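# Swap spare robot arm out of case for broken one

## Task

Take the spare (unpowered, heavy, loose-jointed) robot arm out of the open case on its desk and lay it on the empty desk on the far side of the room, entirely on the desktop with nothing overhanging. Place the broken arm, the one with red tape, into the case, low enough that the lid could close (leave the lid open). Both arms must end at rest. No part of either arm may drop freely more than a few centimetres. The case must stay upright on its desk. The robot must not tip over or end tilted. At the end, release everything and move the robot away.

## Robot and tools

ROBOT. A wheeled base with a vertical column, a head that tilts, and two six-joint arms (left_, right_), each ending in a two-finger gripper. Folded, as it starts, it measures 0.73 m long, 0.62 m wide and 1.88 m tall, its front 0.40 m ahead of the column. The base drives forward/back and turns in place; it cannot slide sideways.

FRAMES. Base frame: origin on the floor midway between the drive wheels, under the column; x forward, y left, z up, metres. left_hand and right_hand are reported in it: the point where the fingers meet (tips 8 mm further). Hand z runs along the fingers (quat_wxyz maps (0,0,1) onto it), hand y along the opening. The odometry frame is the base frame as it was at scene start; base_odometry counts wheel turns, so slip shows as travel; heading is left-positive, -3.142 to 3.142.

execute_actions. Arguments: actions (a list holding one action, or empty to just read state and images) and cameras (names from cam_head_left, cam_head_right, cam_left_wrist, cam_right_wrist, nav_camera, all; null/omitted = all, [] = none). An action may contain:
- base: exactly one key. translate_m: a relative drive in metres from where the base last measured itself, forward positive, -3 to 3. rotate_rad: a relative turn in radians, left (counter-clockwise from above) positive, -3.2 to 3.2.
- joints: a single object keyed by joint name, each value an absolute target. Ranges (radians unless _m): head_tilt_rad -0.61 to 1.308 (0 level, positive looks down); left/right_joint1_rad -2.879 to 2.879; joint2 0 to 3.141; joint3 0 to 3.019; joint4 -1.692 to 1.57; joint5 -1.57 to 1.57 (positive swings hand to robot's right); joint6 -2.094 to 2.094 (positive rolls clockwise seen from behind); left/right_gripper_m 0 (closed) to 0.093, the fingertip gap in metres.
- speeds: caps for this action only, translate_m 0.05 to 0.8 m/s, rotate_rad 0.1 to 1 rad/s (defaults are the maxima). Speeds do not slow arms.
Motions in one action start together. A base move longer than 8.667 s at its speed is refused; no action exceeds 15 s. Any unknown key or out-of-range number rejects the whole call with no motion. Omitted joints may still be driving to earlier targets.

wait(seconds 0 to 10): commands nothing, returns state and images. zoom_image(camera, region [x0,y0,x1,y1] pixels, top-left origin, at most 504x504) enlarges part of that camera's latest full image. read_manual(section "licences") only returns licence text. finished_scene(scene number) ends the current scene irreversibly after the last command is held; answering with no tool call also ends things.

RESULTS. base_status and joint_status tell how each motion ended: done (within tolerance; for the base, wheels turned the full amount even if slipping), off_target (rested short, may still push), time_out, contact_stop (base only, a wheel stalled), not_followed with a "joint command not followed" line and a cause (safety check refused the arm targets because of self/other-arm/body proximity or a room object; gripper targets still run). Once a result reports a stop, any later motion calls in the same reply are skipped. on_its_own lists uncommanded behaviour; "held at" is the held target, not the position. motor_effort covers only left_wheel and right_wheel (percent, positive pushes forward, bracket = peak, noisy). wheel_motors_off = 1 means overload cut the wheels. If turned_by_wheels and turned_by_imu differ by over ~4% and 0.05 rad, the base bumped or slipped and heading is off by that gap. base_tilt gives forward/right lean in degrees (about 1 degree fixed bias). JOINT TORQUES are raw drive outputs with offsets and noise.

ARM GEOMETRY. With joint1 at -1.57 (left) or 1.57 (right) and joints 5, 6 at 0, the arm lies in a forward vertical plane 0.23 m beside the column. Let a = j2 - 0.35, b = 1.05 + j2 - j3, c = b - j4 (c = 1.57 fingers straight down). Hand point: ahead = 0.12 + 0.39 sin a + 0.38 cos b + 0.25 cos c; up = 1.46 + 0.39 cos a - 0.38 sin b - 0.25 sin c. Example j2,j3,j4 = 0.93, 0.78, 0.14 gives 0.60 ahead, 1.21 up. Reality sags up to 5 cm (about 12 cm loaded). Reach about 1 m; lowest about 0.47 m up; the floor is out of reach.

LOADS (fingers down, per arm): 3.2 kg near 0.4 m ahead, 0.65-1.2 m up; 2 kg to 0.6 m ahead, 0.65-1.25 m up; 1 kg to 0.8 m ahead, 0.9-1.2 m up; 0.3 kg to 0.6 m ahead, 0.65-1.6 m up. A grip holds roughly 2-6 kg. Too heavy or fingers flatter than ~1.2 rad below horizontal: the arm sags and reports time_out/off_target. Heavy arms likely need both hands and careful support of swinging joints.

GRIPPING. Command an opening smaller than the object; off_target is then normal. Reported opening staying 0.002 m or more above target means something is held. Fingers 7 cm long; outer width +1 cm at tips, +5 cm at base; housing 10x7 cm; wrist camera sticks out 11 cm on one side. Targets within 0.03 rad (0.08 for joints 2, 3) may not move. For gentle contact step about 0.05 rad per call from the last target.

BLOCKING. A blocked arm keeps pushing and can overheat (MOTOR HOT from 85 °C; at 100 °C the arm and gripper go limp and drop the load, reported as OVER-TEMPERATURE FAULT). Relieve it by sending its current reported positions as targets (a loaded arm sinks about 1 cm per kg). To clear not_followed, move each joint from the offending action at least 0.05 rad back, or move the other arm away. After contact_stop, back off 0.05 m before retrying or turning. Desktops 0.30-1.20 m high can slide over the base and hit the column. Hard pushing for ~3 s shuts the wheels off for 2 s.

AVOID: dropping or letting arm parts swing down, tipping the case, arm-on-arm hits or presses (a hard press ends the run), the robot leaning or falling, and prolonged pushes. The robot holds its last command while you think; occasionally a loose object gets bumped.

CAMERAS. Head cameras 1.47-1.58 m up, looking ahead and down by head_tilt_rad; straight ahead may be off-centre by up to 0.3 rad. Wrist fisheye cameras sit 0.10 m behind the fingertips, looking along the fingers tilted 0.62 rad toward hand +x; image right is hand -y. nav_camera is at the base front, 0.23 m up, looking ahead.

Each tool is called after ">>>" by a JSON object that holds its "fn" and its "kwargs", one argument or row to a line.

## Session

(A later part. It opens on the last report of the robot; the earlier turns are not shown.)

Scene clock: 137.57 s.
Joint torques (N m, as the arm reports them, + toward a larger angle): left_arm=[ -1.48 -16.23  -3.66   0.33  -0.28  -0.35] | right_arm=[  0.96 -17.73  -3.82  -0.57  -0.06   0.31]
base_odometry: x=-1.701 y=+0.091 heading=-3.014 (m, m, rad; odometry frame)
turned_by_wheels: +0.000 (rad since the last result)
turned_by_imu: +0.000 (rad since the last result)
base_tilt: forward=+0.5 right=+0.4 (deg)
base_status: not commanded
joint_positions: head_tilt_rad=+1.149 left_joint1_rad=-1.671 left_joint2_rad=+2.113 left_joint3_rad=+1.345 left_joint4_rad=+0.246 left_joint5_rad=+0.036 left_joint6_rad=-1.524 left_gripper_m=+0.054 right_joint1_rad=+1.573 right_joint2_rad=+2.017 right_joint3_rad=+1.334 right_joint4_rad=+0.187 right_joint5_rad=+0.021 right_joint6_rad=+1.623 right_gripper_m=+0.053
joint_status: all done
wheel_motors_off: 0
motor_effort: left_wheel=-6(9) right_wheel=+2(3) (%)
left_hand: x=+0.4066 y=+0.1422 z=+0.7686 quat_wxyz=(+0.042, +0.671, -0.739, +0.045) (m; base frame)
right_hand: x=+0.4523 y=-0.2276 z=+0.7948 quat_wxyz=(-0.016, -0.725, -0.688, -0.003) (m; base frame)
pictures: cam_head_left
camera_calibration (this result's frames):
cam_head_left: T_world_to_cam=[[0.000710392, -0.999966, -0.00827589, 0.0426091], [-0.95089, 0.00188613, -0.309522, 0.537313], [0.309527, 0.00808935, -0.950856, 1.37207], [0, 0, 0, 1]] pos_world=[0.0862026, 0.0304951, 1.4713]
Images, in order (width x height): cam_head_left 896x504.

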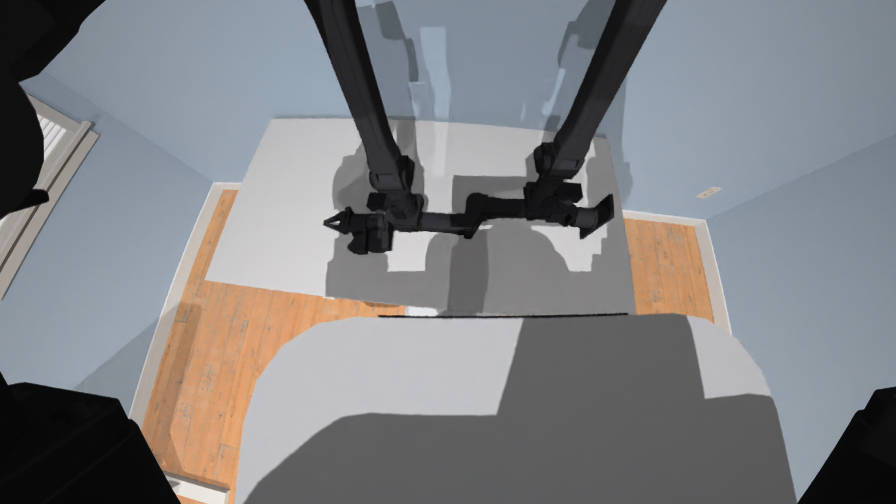

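>>> {"fn": "execute_actions", "kwargs": {
  "actions": [
    {"joints":{"left_joint2_rad":2.11,"left_joint3_rad":1.35,"right_joint2_rad":2.01,"right_joint3_rad":1.335,"right_joint4_rad":0.18}}
  ],
  "cameras": []
}}

>>> {"fn": "execute_actions", "kwargs": {
  "actions": [
    {"joints":{"left_gripper_m":0.093,"right_gripper_m":0.093}}
  ],
  "cameras": []
}}

>>> {"fn": "execute_actions", "kwargs": {
  "actions": [
    {"joints":{"left_joint2_rad":1.85,"left_joint3_rad":1.07,"right_joint2_rad":1.75,"right_joint3_rad":1.09}}
  ],
  "cameras": []
}}

>>> {"fn": "execute_actions", "kwargs": {
  "actions": [
    {"base":{"translate_m":-1.55},"joints":{"left_joint1_rad":-1.62,"left_joint2_rad":1.47,"left_joint3_rad":0.75,"left_joint4_rad":0.2,"right_joint1_rad":1.63,"right_joint2_rad":1.45,"right_joint3_rad":0.87,"right_joint4_rad":0.06,"right_joint6_rad":1.57,"head_tilt_rad":1.0}}
  ],
  "cameras": ["cam_head_left"]
}}

>>> {"fn": "execute_actions", "kwargs": {
  "actions": [
    {"base":{"rotate_rad":1.5}}
  ],
  "cameras": []
}}

>>> {"fn": "execute_actions", "kwargs": {
  "actions": [
    {"base":{"translate_m":0.5}}
  ],
  "cameras": ["cam_head_left"]
}}

Scene clock: 147.57 s.
Joint torques (N m, as the arm reports them, + toward a larger angle): left_arm=[ -1.51 -13.14  -1.65   0.38  -0.29  -0.35] | right_arm=[ -0.06 -15.38  -1.75   0.13  -0.02   0.29]
base_odometry: x=-1.701 y=+0.091 heading=-3.014 (m, m, rad; odometry frame)
turned_by_wheels: +0.000 (rad since the last result)
turned_by_imu: -0.001 (rad since the last result)
base_tilt: forward=+0.5 right=+0.4 (deg)
base_status: not commanded
joint_positions: head_tilt_rad=+1.149 left_joint1_rad=-1.671 left_joint2_rad=+2.115 left_joint3_rad=+1.347 left_joint4_rad=+0.246 left_joint5_rad=+0.036 left_joint6_rad=-1.524 left_gripper_m=+0.054 right_joint1_rad=+1.573 right_joint2_rad=+2.019 right_joint3_rad=+1.336 right_joint4_rad=+0.187 right_joint5_rad=+0.021 right_joint6_rad=+1.623 right_gripper_m=+0.053
joint_status: all done
wheel_motors_off: 0
motor_effort: left_wheel=-6(6) right_wheel=+3(3) (%)
left_hand: x=+0.4070 y=+0.1421 z=+0.7680 quat_wxyz=(+0.042, +0.671, -0.739, +0.045) (m; base frame)
right_hand: x=+0.4525 y=-0.2276 z=+0.7939 quat_wxyz=(-0.016, -0.725, -0.688, -0.003) (m; base frame)
pictures: none
No camera images: the call's "cameras" was empty. Leave "cameras" out to get every camera's image.

Scene clock: 148.43 s.
Joint torques (N m, as the arm reports them, + toward a larger angle): left_arm=[ -1.34 -12.87  -1.66   0.28  -0.1   -0.02] | right_arm=[ -0.15 -14.92  -1.66   0.13  -0.01   0.22]
base_odometry: x=-1.701 y=+0.091 heading=-3.014 (m, m, rad; odometry frame)
turned_by_wheels: +0.000 (rad since the last result)
turned_by_imu: +0.000 (rad since the last result)
base_tilt: forward=+0.5 right=+0.4 (deg)
base_status: not commanded
joint_positions: head_tilt_rad=+1.149 left_joint1_rad=-1.671 left_joint2_rad=+2.115 left_joint3_rad=+1.348 left_joint4_rad=+0.246 left_joint5_rad=+0.032 left_joint6_rad=-1.560 left_gripper_m=+0.093 right_joint1_rad=+1.573 right_joint2_rad=+2.019 right_joint3_rad=+1.337 right_joint4_rad=+0.187 right_joint5_rad=+0.021 right_joint6_rad=+1.634 right_gripper_m=+0.093
joint_status: all done
wheel_motors_off: 0
motor_effort: left_wheel=-5(6) right_wheel=+3(2) (%)
left_hand: x=+0.4075 y=+0.1428 z=+0.7680 quat_wxyz=(+0.041, +0.684, -0.727, +0.043) (m; base frame)
right_hand: x=+0.4527 y=-0.2275 z=+0.7939 quat_wxyz=(-0.016, -0.729, -0.685, -0.003) (m; base frame)
pictures: none
No camera images: the call's "cameras" was empty. Leave "cameras" out to get every camera's image.

Scene clock: 149.47 s.
Joint torques (N m, as the arm reports them, + toward a larger angle): left_arm=[ -1.08 -11.77  -2.57   0.33  -0.09  -0.01] | right_arm=[ -0.2  -13.5   -1.5    0.47   0.03   0.17]
base_odometry: x=-1.701 y=+0.091 heading=-3.014 (m, m, rad; odometry frame)
turned_by_wheels: +0.000 (rad since the last result)
turned_by_imu: +0.000 (rad since the last result)
base_tilt: forward=+0.5 right=+0.4 (deg)
base_status: not commanded
joint_positions: head_tilt_rad=+1.149 left_joint1_rad=-1.671 left_joint2_rad=+1.836 left_joint3_rad=+1.082 left_joint4_rad=+0.246 left_joint5_rad=+0.032 left_joint6_rad=-1.561 left_gripper_m=+0.093 right_joint1_rad=+1.573 right_joint2_rad=+1.732 right_joint3_rad=+1.095 right_joint4_rad=+0.185 right_joint5_rad=+0.021 right_joint6_rad=+1.635 right_gripper_m=+0.093
joint_status: all done
wheel_motors_off: 0
motor_effort: left_wheel=-5(5) right_wheel=+4(2) (%)
left_hand: x=+0.4218 y=+0.1513 z=+0.8731 quat_wxyz=(+0.037, +0.685, -0.726, +0.047) (m; base frame)
right_hand: x=+0.4763 y=-0.2277 z=+0.9021 quat_wxyz=(-0.031, -0.729, -0.684, -0.019) (m; base frame)
pictures: none
No camera images: the call's "cameras" was empty. Leave "cameras" out to get every camera's image.

Scene clock: 153.23 s.
Joint torques (N m, as the arm reports them, + toward a larger angle): left_arm=[ -0.57 -10.76  -1.52  -0.27  -0.06  -0.01] | right_arm=[  0.65 -12.53  -0.19   0.16   0.1   -0.06]
base_odometry: x=-0.163 y=+0.288 heading=-3.015 (m, m, rad; odometry frame)
turned_by_wheels: -0.001 (rad since the last result)
turned_by_imu: +0.001 (rad since the last result)
base_tilt: forward=+0.5 right=+0.4 (deg)
base_status: done
joint_positions: head_tilt_rad=+1.013 left_joint1_rad=-1.613 left_joint2_rad=+1.459 left_joint3_rad=+0.752 left_joint4_rad=+0.214 left_joint5_rad=+0.031 left_joint6_rad=-1.561 left_gripper_m=+0.093 right_joint1_rad=+1.633 right_joint2_rad=+1.436 right_joint3_rad=+0.869 right_joint4_rad=+0.061 right_joint5_rad=+0.019 right_joint6_rad=+1.580 right_gripper_m=+0.093
joint_status: all done
wheel_motors_off: 0
motor_effort: left_wheel=+0(57) right_wheel=+2(48) (%)
left_hand: x=+0.4063 y=+0.1957 z=+1.0058 quat_wxyz=(+0.013, +0.696, -0.717, +0.035) (m; base frame)
right_hand: x=+0.4520 y=-0.1931 z=+1.0075 quat_wxyz=(+0.006, -0.700, -0.714, -0.018) (m; base frame)
pictures: cam_head_left
camera_calibration (this result's frames):
cam_head_left: T_world_to_cam=[[0.0018287, -0.999966, -0.00810252, 0.0422862], [-0.899993, 0.00188613, -0.4359, 0.729389], [0.4359, 0.00808935, -0.899959, 1.28737], [0, 0, 0, 1]] pos_world=[0.0952042, 0.0304951, 1.47686]
Images, in order (width x height): cam_head_left 896x504.

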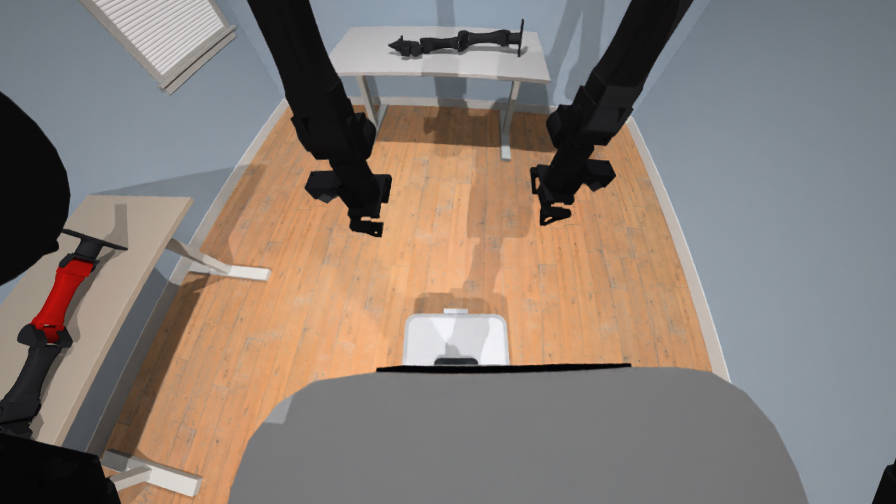

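Scene clock: 156.60 s.
Joint torques (N m, as the arm reports them, + toward a larger angle): left_arm=[  0.17 -10.62  -1.43  -0.28  -0.05   0.  ] | right_arm=[  0.68 -12.43  -0.53   0.45   0.    -0.04]
base_odometry: x=-0.163 y=+0.288 heading=-1.518 (m, m, rad; odometry frame)
turned_by_wheels: +1.497 (rad since the last result)
turned_by_imu: +1.501 (rad since the last result)
base_tilt: forward=+0.5 right=+0.4 (deg)
base_status: done
joint_positions: head_tilt_rad=+1.013 left_joint1_rad=-1.619 left_joint2_rad=+1.459 left_joint3_rad=+0.752 left_joint4_rad=+0.214 left_joint5_rad=+0.031 left_joint6_rad=-1.561 left_gripper_m=+0.093 right_joint1_rad=+1.633 right_joint2_rad=+1.436 right_joint3_rad=+0.872 right_joint4_rad=+0.061 right_joint5_rad=+0.019 right_joint6_rad=+1.580 right_gripper_m=+0.093
joint_status: not commanded
wheel_motors_off: 0
motor_effort: left_wheel=-9(43) right_wheel=+9(51) (%)
left_hand: x=+0.4063 y=+0.1927 z=+1.0059 quat_wxyz=(+0.015, +0.695, -0.718, +0.036) (m; base frame)
right_hand: x=+0.4542 y=-0.1931 z=+1.0074 quat_wxyz=(+0.005, -0.700, -0.714, -0.020) (m; base frame)
pictures: none
No camera images: the call's "cameras" was empty. Leave "cameras" out to get every camera's image.

Scene clock: 159.03 s.
Joint torques (N m, as the arm reports them, + toward a larger angle): left_arm=[ -0.19 -10.87  -1.73  -0.26  -0.05  -0.01] | right_arm=[  0.41 -13.19  -0.71   0.36   0.03   0.01]
base_odometry: x=-0.137 y=-0.211 heading=-1.518 (m, m, rad; odometry frame)
turned_by_wheels: +0.000 (rad since the last result)
turned_by_imu: -0.001 (rad since the last result)
base_tilt: forward=+0.5 right=+0.3 (deg)
base_status: done
joint_positions: head_tilt_rad=+1.012 left_joint1_rad=-1.619 left_joint2_rad=+1.460 left_joint3_rad=+0.753 left_joint4_rad=+0.214 left_joint5_rad=+0.031 left_joint6_rad=-1.562 left_gripper_m=+0.093 right_joint1_rad=+1.633 right_joint2_rad=+1.438 right_joint3_rad=+0.873 right_joint4_rad=+0.061 right_joint5_rad=+0.019 right_joint6_rad=+1.580 right_gripper_m=+0.093
joint_status: not commanded
wheel_motors_off: 0
motor_effort: left_wheel=+0(42) right_wheel=+0(57) (%)
left_hand: x=+0.4065 y=+0.1927 z=+1.0054 quat_wxyz=(+0.015, +0.695, -0.718, +0.036) (m; base frame)
right_hand: x=+0.4537 y=-0.1930 z=+1.0069 quat_wxyz=(+0.006, -0.700, -0.714, -0.019) (m; base frame)
pictures: cam_head_left
camera_calibration (this result's frames):
cam_head_left: T_world_to_cam=[[0.00183249, -0.999966, -0.00810167, 0.0422847], [-0.899789, 0.00188613, -0.43632, 0.730027], [0.436321, 0.00808935, -0.899755, 1.28703], [0, 0, 0, 1]] pos_world=[0.0952337, 0.0304951, 1.47688]
Images, in order (width x height): cam_head_left 896x504.

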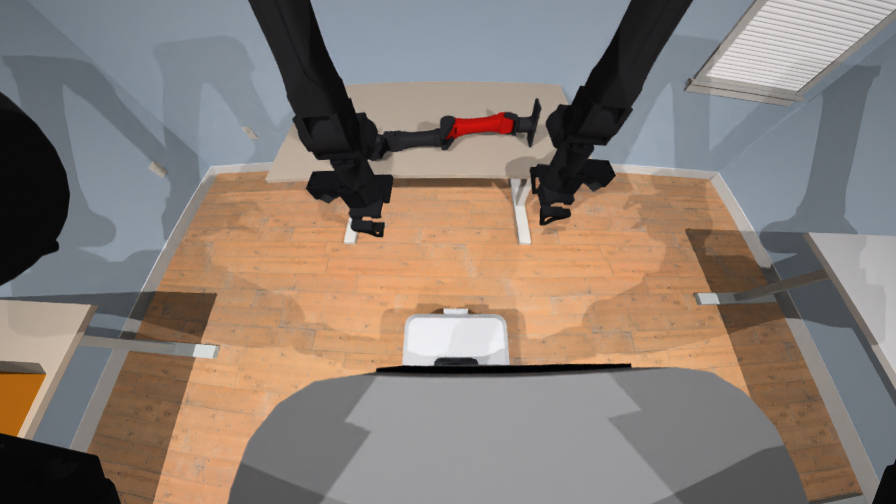

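>>> {"fn": "execute_actions", "kwargs": {
  "actions": [
    {"base":{"rotate_rad":0.045}}
  ],
  "cameras": []
}}

>>> {"fn": "execute_actions", "kwargs": {
  "actions": [
    {"base":{"translate_m":0.57},"joints":{"head_tilt_rad":1.15}}
  ],
  "cameras": ["cam_head_left","cam_left_wrist","cam_right_wrist"]
}}

Scene clock: 161.93 s.
Joint torques (N m, as the arm reports them, + toward a larger angle): left_arm=[ -0.45 -10.54  -1.63  -0.3   -0.06  -0.02] | right_arm=[  1.35 -12.51  -0.38   0.39   0.04  -0.02]
base_odometry: x=-0.137 y=-0.211 heading=-1.476 (m, m, rad; odometry frame)
turned_by_wheels: +0.043 (rad since the last result)
turned_by_imu: +0.042 (rad since the last result)
base_tilt: forward=+0.5 right=+0.4 (deg)
base_status: done
joint_positions: head_tilt_rad=+1.012 left_joint1_rad=-1.619 left_joint2_rad=+1.460 left_joint3_rad=+0.753 left_joint4_rad=+0.214 left_joint5_rad=+0.031 left_joint6_rad=-1.562 left_gripper_m=+0.093 right_joint1_rad=+1.633 right_joint2_rad=+1.438 right_joint3_rad=+0.872 right_joint4_rad=+0.061 right_joint5_rad=+0.019 right_joint6_rad=+1.580 right_gripper_m=+0.093
joint_status: not commanded
wheel_motors_off: 0
motor_effort: left_wheel=-1(44) right_wheel=+2(45) (%)
left_hand: x=+0.4065 y=+0.1925 z=+1.0054 quat_wxyz=(+0.015, +0.695, -0.718, +0.037) (m; base frame)
right_hand: x=+0.4535 y=-0.1930 z=+1.0069 quat_wxyz=(+0.006, -0.700, -0.714, -0.019) (m; base frame)
pictures: none
No camera images: the call's "cameras" was empty. Leave "cameras" out to get every camera's image.

Scene clock: 164.37 s.
Joint torques (N m, as the arm reports them, + toward a larger angle): left_arm=[ -0.17 -10.58  -1.72  -0.27  -0.05  -0.03] | right_arm=[  0.09 -13.18  -0.6    0.44   0.02  -0.05]
base_odometry: x=-0.083 y=-0.779 heading=-1.476 (m, m, rad; odometry frame)
turned_by_wheels: +0.000 (rad since the last result)
turned_by_imu: -0.002 (rad since the last result)
base_tilt: forward=+0.5 right=+0.3 (deg)
base_status: done
joint_positions: head_tilt_rad=+1.149 left_joint1_rad=-1.619 left_joint2_rad=+1.461 left_joint3_rad=+0.755 left_joint4_rad=+0.214 left_joint5_rad=+0.031 left_joint6_rad=-1.562 left_gripper_m=+0.093 right_joint1_rad=+1.633 right_joint2_rad=+1.439 right_joint3_rad=+0.873 right_joint4_rad=+0.061 right_joint5_rad=+0.019 right_joint6_rad=+1.580 right_gripper_m=+0.093
joint_status: all done
wheel_motors_off: 0
motor_effort: left_wheel=+0(43) right_wheel=+2(33) (%)
left_hand: x=+0.4071 y=+0.1924 z=+1.0051 quat_wxyz=(+0.015, +0.695, -0.718, +0.037) (m; base frame)
right_hand: x=+0.4536 y=-0.1930 z=+1.0067 quat_wxyz=(+0.006, -0.700, -0.714, -0.019) (m; base frame)
pictures: cam_head_left, cam_left_wrist, cam_right_wrist
camera_calibration (this result's frames):
cam_head_left: T_world_to_cam=[[0.000712654, -0.999966, -0.0082757, 0.0426087], [-0.950806, 0.00188613, -0.309782, 0.537709], [0.309787, 0.00808935, -0.950772, 1.37193], [0, 0, 0, 1]] pos_world=[0.0862213, 0.0304951, 1.47131]
cam_left_wrist: T_world_to_cam=[[0.998849, -0.0166949, 0.0449704, -0.453321], [-0.0421863, -0.751969, 0.657848, -0.4959], [0.0228336, -0.658988, -0.751807, 1.00086], [0, 0, 0, 1]] pos_world=[0.409026, 0.279085, 1.09907]
cam_right_wrist: T_world_to_cam=[[-0.999671, -0.024291, -0.00819608, 0.451009], [-0.0240873, 0.780514, 0.624674, -0.467834], [-0.00877682, 0.624666, -0.780843, 1.03486], [0, 0, 0, 1]] pos_world=[0.448675, -0.270333, 1.104]
Images, in order (width x height): cam_head_left 896x504, cam_left_wrist 504x504, cam_right_wrist 504x504.

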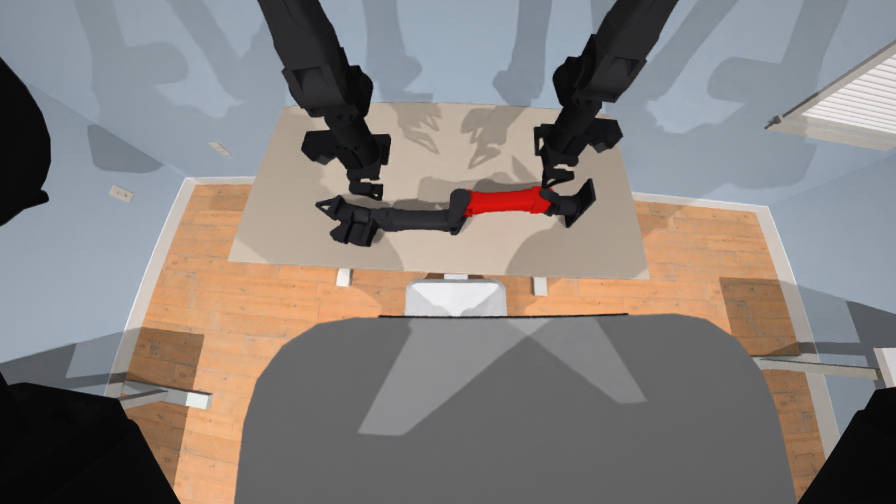

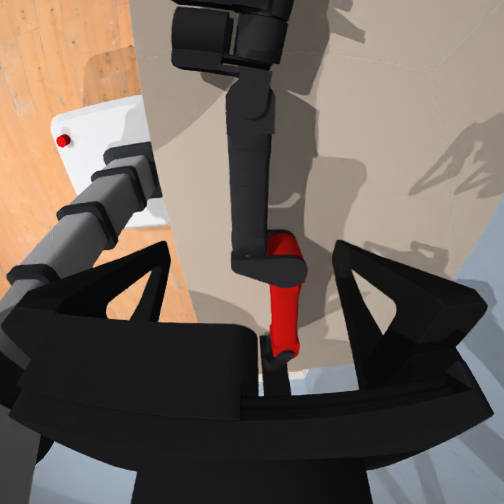

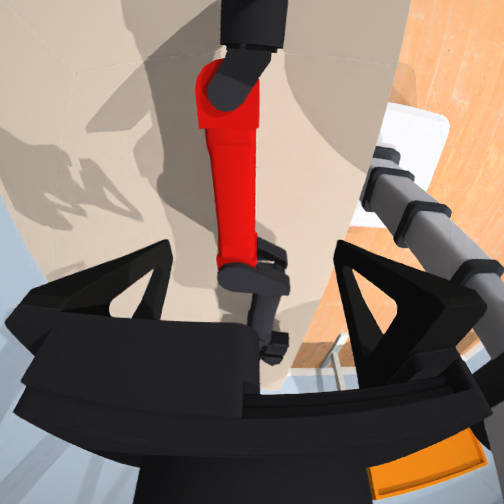

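>>> {"fn": "execute_actions", "kwargs": {
  "actions": [
    {"base":{"translate_m":0.04},"joints":{"left_joint2_rad":1.86,"left_joint3_rad":1.0,"left_joint4_rad":0.34,"left_joint6_rad":-1.62,"right_joint2_rad":1.82,"right_joint3_rad":1.13,"right_joint4_rad":0.165,"right_joint6_rad":1.53}}
  ],
  "cameras": ["cam_left_wrist","cam_right_wrist"]
}}

Scene clock: 168.93 s.
Joint torques (N m, as the arm reports them, + toward a larger angle): left_arm=[ -0.56 -13.01  -2.61   0.36  -0.06   0.  ] | right_arm=[  1.31 -16.5   -1.48   0.04   0.08  -0.06]
base_odometry: x=-0.079 y=-0.819 heading=-1.477 (m, m, rad; odometry frame)
turned_by_wheels: -0.001 (rad since the last result)
turned_by_imu: -0.001 (rad since the last result)
base_tilt: forward=+0.5 right=+0.4 (deg)
base_status: done
joint_positions: head_tilt_rad=+1.149 left_joint1_rad=-1.619 left_joint2_rad=+1.874 left_joint3_rad=+0.999 left_joint4_rad=+0.336 left_joint5_rad=+0.031 left_joint6_rad=-1.613 left_gripper_m=+0.093 right_joint1_rad=+1.633 right_joint2_rad=+1.837 right_joint3_rad=+1.129 right_joint4_rad=+0.165 right_joint5_rad=+0.019 right_joint6_rad=+1.544 right_gripper_m=+0.093
joint_status: all done
wheel_motors_off: 0
motor_effort: left_wheel=-2(33) right_wheel=+0(38) (%)
left_hand: x=+0.3725 y=+0.1876 z=+0.8691 quat_wxyz=(+0.032, +0.713, -0.700, +0.019) (m; base frame)
right_hand: x=+0.4322 y=-0.1862 z=+0.8666 quat_wxyz=(+0.019, -0.686, -0.727, -0.006) (m; base frame)
pictures: cam_left_wrist, cam_right_wrist
camera_calibration (this result's frames):
cam_left_wrist: T_world_to_cam=[[0.999477, 0.0319263, -0.00516825, -0.378454], [0.0274486, -0.752843, 0.657628, -0.437155], [0.0171047, -0.657426, -0.753325, 0.899391], [0, 0, 0, 1]] pos_world=[0.374872, 0.274257, 0.963063]
cam_right_wrist: T_world_to_cam=[[-0.997623, -0.0628609, 0.0282361, 0.388979], [-0.0314751, 0.780162, 0.624785, -0.3832], [-0.0613033, 0.622411, -0.780286, 0.942857], [0, 0, 0, 1]] pos_world=[0.433793, -0.263435, 0.964133]
Images, in order (width x height): cam_left_wrist 504x504, cam_right_wrist 504x504.

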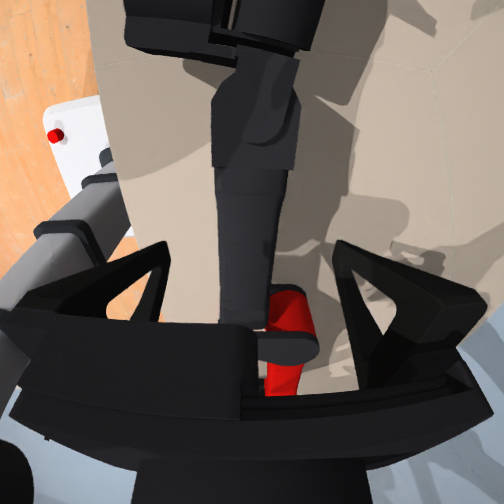

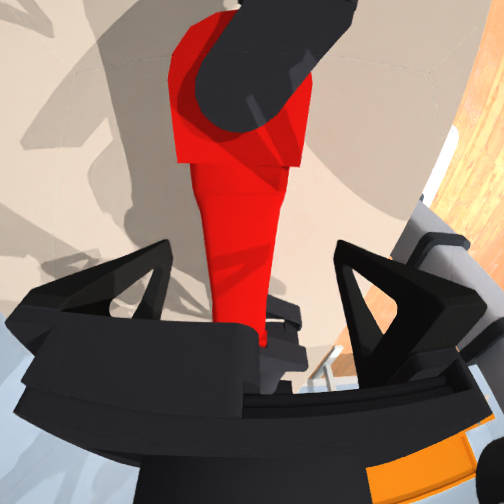

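>>> {"fn": "execute_actions", "kwargs": {
  "actions": [
    {"joints":{"left_joint2_rad":2.115,"left_joint3_rad":1.27,"left_joint4_rad":0.33,"left_joint6_rad":-1.57,"right_joint2_rad":2.02,"right_joint3_rad":1.34}}
  ],
  "cameras": []
}}

>>> {"fn": "execute_actions", "kwargs": {
  "actions": [
    {"joints":{"left_gripper_m":0,"right_gripper_m":0}}
  ],
  "cameras": ["cam_left_wrist","cam_right_wrist"]
}}

Scene clock: 173.40 s.
Joint torques (N m, as the arm reports them, + toward a larger angle): left_arm=[-0.36 -3.38  2.97  0.66 -0.04  0.13] | right_arm=[  0.03 -15.55  -1.5    0.5    0.12  -0.12]
base_odometry: x=-0.079 y=-0.819 heading=-1.477 (m, m, rad; odometry frame)
turned_by_wheels: +0.000 (rad since the last result)
turned_by_imu: -0.001 (rad since the last result)
base_tilt: forward=+0.5 right=+0.4 (deg)
base_status: not commanded
joint_positions: head_tilt_rad=+1.149 left_joint1_rad=-1.621 left_joint2_rad=+2.009 left_joint3_rad=+1.197 left_joint4_rad=+0.319 left_joint5_rad=+0.030 left_joint6_rad=-1.576 left_gripper_m=+0.093 right_joint1_rad=+1.633 right_joint2_rad=+2.032 right_joint3_rad=+1.339 right_joint4_rad=+0.156 right_joint5_rad=+0.017 right_joint6_rad=+1.544 right_gripper_m=+0.093
joint_status: all done
wheel_motors_off: 0
motor_effort: left_wheel=-2(8) right_wheel=+2(8) (%)
left_hand: x=+0.4050 y=+0.1827 z=+0.8099 quat_wxyz=(+0.016, +0.700, -0.713, +0.037) (m; base frame)
right_hand: x=+0.4372 y=-0.1814 z=+0.7908 quat_wxyz=(+0.018, -0.686, -0.727, -0.008) (m; base frame)
pictures: none
No camera images: the call's "cameras" was empty. Leave "cameras" out to get every camera's image.

Scene clock: 174.27 s.
Joint torques (N m, as the arm reports them, + toward a larger angle): left_arm=[-0.1  -4.42  3.9   1.41 -0.21  0.11] | right_arm=[  0.67 -15.27  -1.87   0.49   0.12  -0.13]
base_odometry: x=-0.079 y=-0.819 heading=-1.477 (m, m, rad; odometry frame)
turned_by_wheels: +0.000 (rad since the last result)
turned_by_imu: +0.000 (rad since the last result)
base_tilt: forward=+0.5 right=+0.3 (deg)
base_status: not commanded
joint_positions: head_tilt_rad=+1.149 left_joint1_rad=-1.631 left_joint2_rad=+2.027 left_joint3_rad=+1.179 left_joint4_rad=+0.296 left_joint5_rad=+0.034 left_joint6_rad=-1.576 left_gripper_m=+0.000 right_joint1_rad=+1.633 right_joint2_rad=+2.032 right_joint3_rad=+1.342 right_joint4_rad=+0.161 right_joint5_rad=+0.018 right_joint6_rad=+1.551 right_gripper_m=+0.053
joint_status: right_gripper_m off_target (ended at +0.053, target +0.000); the others done
wheel_motors_off: 0
motor_effort: left_wheel=-2(6) right_wheel=+4(5) (%)
left_hand: x=+0.3768 y=+0.1761 z=+0.8077 quat_wxyz=(+0.040, +0.698, -0.715, +0.020) (m; base frame)
right_hand: x=+0.4409 y=-0.1813 z=+0.7905 quat_wxyz=(+0.014, -0.689, -0.725, -0.011) (m; base frame)
pictures: cam_left_wrist, cam_right_wrist
camera_calibration (this result's frames):
cam_left_wrist: T_world_to_cam=[[0.99983, -0.0105651, -0.0151313, -0.367385], [0.00224207, -0.7443, 0.667842, -0.405731], [-0.0183181, -0.667762, -0.74415, 0.853284], [0, 0, 0, 1]] pos_world=[0.383862, 0.263924, 0.900375]
cam_right_wrist: T_world_to_cam=[[-0.998371, -0.0551122, 0.0147389, 0.412527], [-0.0337801, 0.779285, 0.625758, -0.339059], [-0.0459727, 0.624241, -0.779878, 0.874235], [0, 0, 0, 1]] pos_world=[0.440592, -0.258774, 0.887885]
Images, in order (width x height): cam_left_wrist 504x504, cam_right_wrist 504x504.

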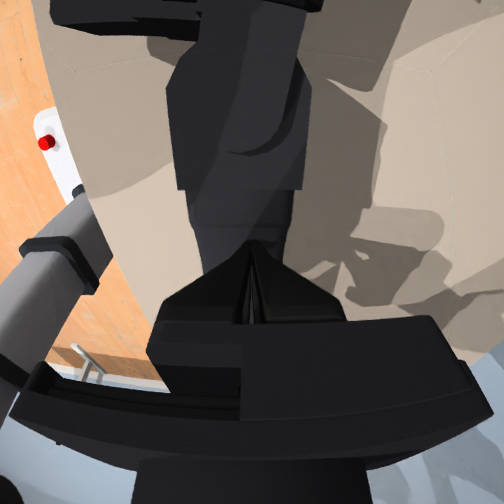

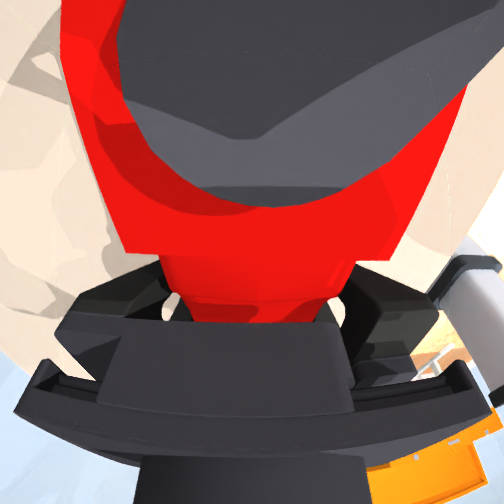

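Left landed on top. Retry in smaller steps.

>>> {"fn": "execute_actions", "kwargs": {
  "actions": [
    {"joints":{"left_joint2_rad":1.99,"left_joint3_rad":1.115,"left_gripper_m":0.093}}
  ],
  "cameras": []
}}

>>> {"fn": "execute_actions", "kwargs": {
  "actions": [
    {"joints":{"left_joint2_rad":2.055,"left_joint3_rad":1.19}}
  ],
  "cameras": []
}}

>>> {"fn": "execute_actions", "kwargs": {
  "actions": [
    {"joints":{"left_joint2_rad":2.12,"left_joint3_rad":1.265}}
  ],
  "cameras": []
}}

>>> {"fn": "execute_actions", "kwargs": {
  "actions": [
    {"joints":{"left_gripper_m":0}}
  ],
  "cameras": ["cam_left_wrist"]
}}

Scene clock: 180.43 s.
Joint torques (N m, as the arm reports them, + toward a larger angle): left_arm=[ -0.24 -11.9   -3.15   0.46  -0.11   0.11] | right_arm=[  1.32 -15.25  -1.71   0.5    0.11  -0.12]
base_odometry: x=-0.079 y=-0.819 heading=-1.477 (m, m, rad; odometry frame)
turned_by_wheels: +0.000 (rad since the last result)
turned_by_imu: -0.001 (rad since the last result)
base_tilt: forward=+0.5 right=+0.4 (deg)
base_status: not commanded
joint_positions: head_tilt_rad=+1.149 left_joint1_rad=-1.627 left_joint2_rad=+1.992 left_joint3_rad=+1.123 left_joint4_rad=+0.318 left_joint5_rad=+0.032 left_joint6_rad=-1.576 left_gripper_m=+0.093 right_joint1_rad=+1.633 right_joint2_rad=+2.032 right_joint3_rad=+1.342 right_joint4_rad=+0.161 right_joint5_rad=+0.018 right_joint6_rad=+1.551 right_gripper_m=+0.053
joint_status: all done
wheel_motors_off: 0
motor_effort: left_wheel=-2(3) right_wheel=+2(4) (%)
left_hand: x=+0.3706 y=+0.1801 z=+0.8236 quat_wxyz=(+0.038, +0.698, -0.714, +0.018) (m; base frame)
right_hand: x=+0.4409 y=-0.1813 z=+0.7905 quat_wxyz=(+0.014, -0.689, -0.725, -0.011) (m; base frame)
pictures: none
No camera images: the call's "cameras" was empty. Leave "cameras" out to get every camera's image.

Scene clock: 181.10 s.
Joint torques (N m, as the arm reports them, + toward a larger angle): left_arm=[ -0.34 -11.13  -2.68   0.72  -0.13   0.11] | right_arm=[  1.05 -14.92  -1.75   0.76   0.11  -0.11]
base_odometry: x=-0.079 y=-0.819 heading=-1.477 (m, m, rad; odometry frame)
turned_by_wheels: +0.000 (rad since the last result)
turned_by_imu: +0.000 (rad since the last result)
base_tilt: forward=+0.5 right=+0.4 (deg)
base_status: not commanded
joint_positions: head_tilt_rad=+1.149 left_joint1_rad=-1.627 left_joint2_rad=+2.047 left_joint3_rad=+1.194 left_joint4_rad=+0.318 left_joint5_rad=+0.032 left_joint6_rad=-1.576 left_gripper_m=+0.093 right_joint1_rad=+1.633 right_joint2_rad=+2.032 right_joint3_rad=+1.342 right_joint4_rad=+0.161 right_joint5_rad=+0.018 right_joint6_rad=+1.551 right_gripper_m=+0.053
joint_status: all done
wheel_motors_off: 0
motor_effort: left_wheel=-3(1) right_wheel=+2(3) (%)
left_hand: x=+0.3781 y=+0.1788 z=+0.8004 quat_wxyz=(+0.033, +0.698, -0.714, +0.024) (m; base frame)
right_hand: x=+0.4409 y=-0.1813 z=+0.7905 quat_wxyz=(+0.014, -0.689, -0.725, -0.011) (m; base frame)
pictures: none
No camera images: the call's "cameras" was empty. Leave "cameras" out to get every camera's image.

Scene clock: 181.77 s.
Joint torques (N m, as the arm reports them, + toward a larger angle): left_arm=[ -0.19 -11.59  -2.51   0.61  -0.11   0.12] | right_arm=[  1.38 -14.89  -1.91   0.39   0.1   -0.09]
base_odometry: x=-0.079 y=-0.819 heading=-1.477 (m, m, rad; odometry frame)
turned_by_wheels: +0.000 (rad since the last result)
turned_by_imu: +0.000 (rad since the last result)
base_tilt: forward=+0.5 right=+0.4 (deg)
base_status: not commanded
joint_positions: head_tilt_rad=+1.149 left_joint1_rad=-1.627 left_joint2_rad=+2.115 left_joint3_rad=+1.268 left_joint4_rad=+0.318 left_joint5_rad=+0.032 left_joint6_rad=-1.576 left_gripper_m=+0.093 right_joint1_rad=+1.633 right_joint2_rad=+2.032 right_joint3_rad=+1.342 right_joint4_rad=+0.161 right_joint5_rad=+0.018 right_joint6_rad=+1.551 right_gripper_m=+0.053
joint_status: all done
wheel_motors_off: 0
motor_effort: left_wheel=-2(3) right_wheel=+3(3) (%)
left_hand: x=+0.3780 y=+0.1775 z=+0.7739 quat_wxyz=(+0.030, +0.699, -0.714, +0.027) (m; base frame)
right_hand: x=+0.4409 y=-0.1813 z=+0.7905 quat_wxyz=(+0.014, -0.689, -0.725, -0.011) (m; base frame)
pictures: none
No camera images: the call's "cameras" was empty. Leave "cameras" out to get every camera's image.

Scene clock: 182.47 s.
Joint torques (N m, as the arm reports them, + toward a larger angle): left_arm=[ -0.26 -11.74  -2.19   0.51  -0.07   0.1 ] | right_arm=[  1.44 -15.5   -1.69   0.29   0.07  -0.18]
base_odometry: x=-0.079 y=-0.819 heading=-1.477 (m, m, rad; odometry frame)
turned_by_wheels: +0.000 (rad since the last result)
turned_by_imu: +0.000 (rad since the last result)
base_tilt: forward=+0.5 right=+0.4 (deg)
base_status: not commanded
joint_positions: head_tilt_rad=+1.149 left_joint1_rad=-1.627 left_joint2_rad=+2.121 left_joint3_rad=+1.260 left_joint4_rad=+0.321 left_joint5_rad=+0.031 left_joint6_rad=-1.574 left_gripper_m=+0.054 right_joint1_rad=+1.633 right_joint2_rad=+2.032 right_joint3_rad=+1.342 right_joint4_rad=+0.162 right_joint5_rad=+0.017 right_joint6_rad=+1.552 right_gripper_m=+0.053
joint_status: left_gripper_m off_target (ended at +0.054, target +0.000)
wheel_motors_off: 0
motor_effort: left_wheel=-2(3) right_wheel=+4(4) (%)
left_hand: x=+0.3691 y=+0.1779 z=+0.7732 quat_wxyz=(+0.034, +0.698, -0.715, +0.022) (m; base frame)
right_hand: x=+0.4409 y=-0.1813 z=+0.7905 quat_wxyz=(+0.014, -0.689, -0.725, -0.011) (m; base frame)
pictures: cam_left_wrist
camera_calibration (this result's frames):
cam_left_wrist: T_world_to_cam=[[0.999942, -0.0100128, -0.00390167, -0.368986], [-0.00490453, -0.748286, 0.663358, -0.374525], [-0.00956164, -0.663301, -0.748292, 0.827834], [0, 0, 0, 1]] pos_world=[0.375043, 0.265156, 0.866466]
Images, in order (width x height): cam_left_wrist 504x504.

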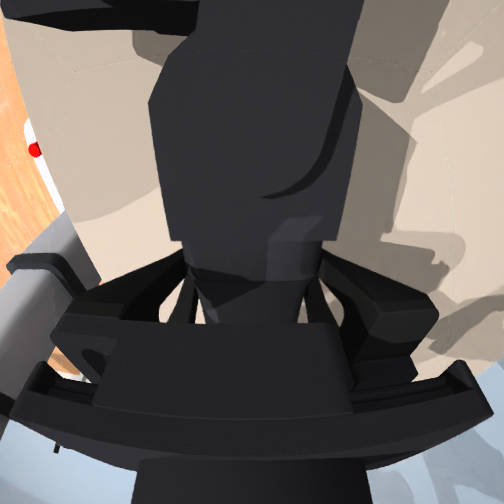

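A bit shallow; regrip deeper.

>>> {"fn": "execute_actions", "kwargs": {
  "actions": [
    {"joints":{"left_gripper_m":0.085}}
  ],
  "cameras": []
}}

>>> {"fn": "execute_actions", "kwargs": {
  "actions": [
    {"joints":{"left_joint2_rad":2.165,"left_joint3_rad":1.305}}
  ],
  "cameras": []
}}

>>> {"fn": "execute_actions", "kwargs": {
  "actions": [
    {"joints":{"left_gripper_m":0}}
  ],
  "cameras": ["cam_left_wrist"]
}}

Scene clock: 186.50 s.
Joint torques (N m, as the arm reports them, + toward a larger angle): left_arm=[ -0.49 -11.28  -2.23   0.53  -0.08   0.09] | right_arm=[  1.84 -15.74  -1.94   0.37   0.13  -0.14]
base_odometry: x=-0.079 y=-0.819 heading=-1.477 (m, m, rad; odometry frame)
turned_by_wheels: +0.000 (rad since the last result)
turned_by_imu: -0.001 (rad since the last result)
base_tilt: forward=+0.5 right=+0.4 (deg)
base_status: not commanded
joint_positions: head_tilt_rad=+1.149 left_joint1_rad=-1.627 left_joint2_rad=+2.121 left_joint3_rad=+1.261 left_joint4_rad=+0.321 left_joint5_rad=+0.031 left_joint6_rad=-1.574 left_gripper_m=+0.085 right_joint1_rad=+1.633 right_joint2_rad=+2.032 right_joint3_rad=+1.342 right_joint4_rad=+0.162 right_joint5_rad=+0.017 right_joint6_rad=+1.552 right_gripper_m=+0.053
joint_status: all done
wheel_motors_off: 0
motor_effort: left_wheel=-3(3) right_wheel=+3(3) (%)
left_hand: x=+0.3696 y=+0.1779 z=+0.7731 quat_wxyz=(+0.034, +0.698, -0.715, +0.022) (m; base frame)
right_hand: x=+0.4409 y=-0.1813 z=+0.7905 quat_wxyz=(+0.014, -0.689, -0.725, -0.011) (m; base frame)
pictures: none
No camera images: the call's "cameras" was empty. Leave "cameras" out to get every camera's image.

Scene clock: 187.13 s.
Joint torques (N m, as the arm reports them, + toward a larger angle): left_arm=[ -0.21 -10.83  -2.57   0.52  -0.08   0.11] | right_arm=[  1.16 -15.06  -1.93   0.4    0.09  -0.14]
base_odometry: x=-0.079 y=-0.819 heading=-1.477 (m, m, rad; odometry frame)
turned_by_wheels: +0.000 (rad since the last result)
turned_by_imu: +0.000 (rad since the last result)
base_tilt: forward=+0.5 right=+0.4 (deg)
base_status: not commanded
joint_positions: head_tilt_rad=+1.149 left_joint1_rad=-1.627 left_joint2_rad=+2.152 left_joint3_rad=+1.308 left_joint4_rad=+0.321 left_joint5_rad=+0.031 left_joint6_rad=-1.574 left_gripper_m=+0.085 right_joint1_rad=+1.633 right_joint2_rad=+2.032 right_joint3_rad=+1.342 right_joint4_rad=+0.162 right_joint5_rad=+0.017 right_joint6_rad=+1.552 right_gripper_m=+0.053
joint_status: all done
wheel_motors_off: 0
motor_effort: left_wheel=-2(2) right_wheel=+3(2) (%)
left_hand: x=+0.3769 y=+0.1770 z=+0.7594 quat_wxyz=(+0.028, +0.698, -0.715, +0.028) (m; base frame)
right_hand: x=+0.4409 y=-0.1813 z=+0.7905 quat_wxyz=(+0.014, -0.689, -0.725, -0.011) (m; base frame)
pictures: none
No camera images: the call's "cameras" was empty. Leave "cameras" out to get every camera's image.

Scene clock: 187.83 s.
Joint torques (N m, as the arm reports them, + toward a larger angle): left_arm=[ -0.33 -11.16  -2.24   0.47  -0.04   0.09] | right_arm=[  1.14 -15.65  -1.57   0.41   0.12  -0.15]
base_odometry: x=-0.079 y=-0.819 heading=-1.477 (m, m, rad; odometry frame)
turned_by_wheels: +0.000 (rad since the last result)
turned_by_imu: +0.000 (rad since the last result)
base_tilt: forward=+0.5 right=+0.3 (deg)
base_status: not commanded
joint_positions: head_tilt_rad=+1.149 left_joint1_rad=-1.627 left_joint2_rad=+2.159 left_joint3_rad=+1.302 left_joint4_rad=+0.322 left_joint5_rad=+0.031 left_joint6_rad=-1.574 left_gripper_m=+0.054 right_joint1_rad=+1.633 right_joint2_rad=+2.032 right_joint3_rad=+1.342 right_joint4_rad=+0.162 right_joint5_rad=+0.017 right_joint6_rad=+1.552 right_gripper_m=+0.053
joint_status: left_gripper_m off_target (ended at +0.054, target +0.000)
wheel_motors_off: 0
motor_effort: left_wheel=-2(2) right_wheel=+3(4) (%)
left_hand: x=+0.3688 y=+0.1773 z=+0.7585 quat_wxyz=(+0.032, +0.698, -0.715, +0.024) (m; base frame)
right_hand: x=+0.4410 y=-0.1813 z=+0.7905 quat_wxyz=(+0.014, -0.689, -0.725, -0.012) (m; base frame)
pictures: cam_left_wrist
camera_calibration (this result's frames):
cam_left_wrist: T_world_to_cam=[[0.999943, -0.0105008, 0.00188018, -0.373038], [-0.00910642, -0.748421, 0.663161, -0.363528], [-0.00555657, -0.66314, -0.748475, 0.815036], [0, 0, 0, 1]] pos_world=[0.374235, 0.264494, 0.851812]
Images, in order (width x height): cam_left_wrist 504x504.

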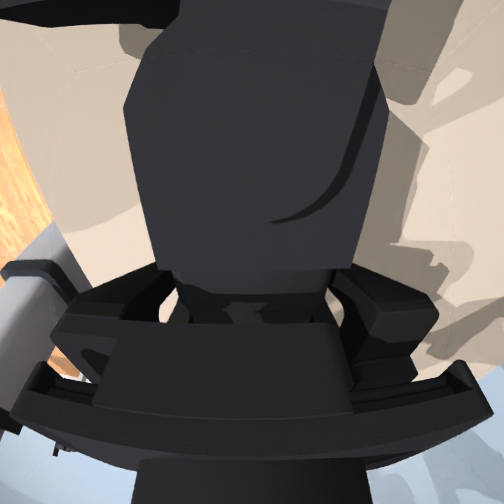

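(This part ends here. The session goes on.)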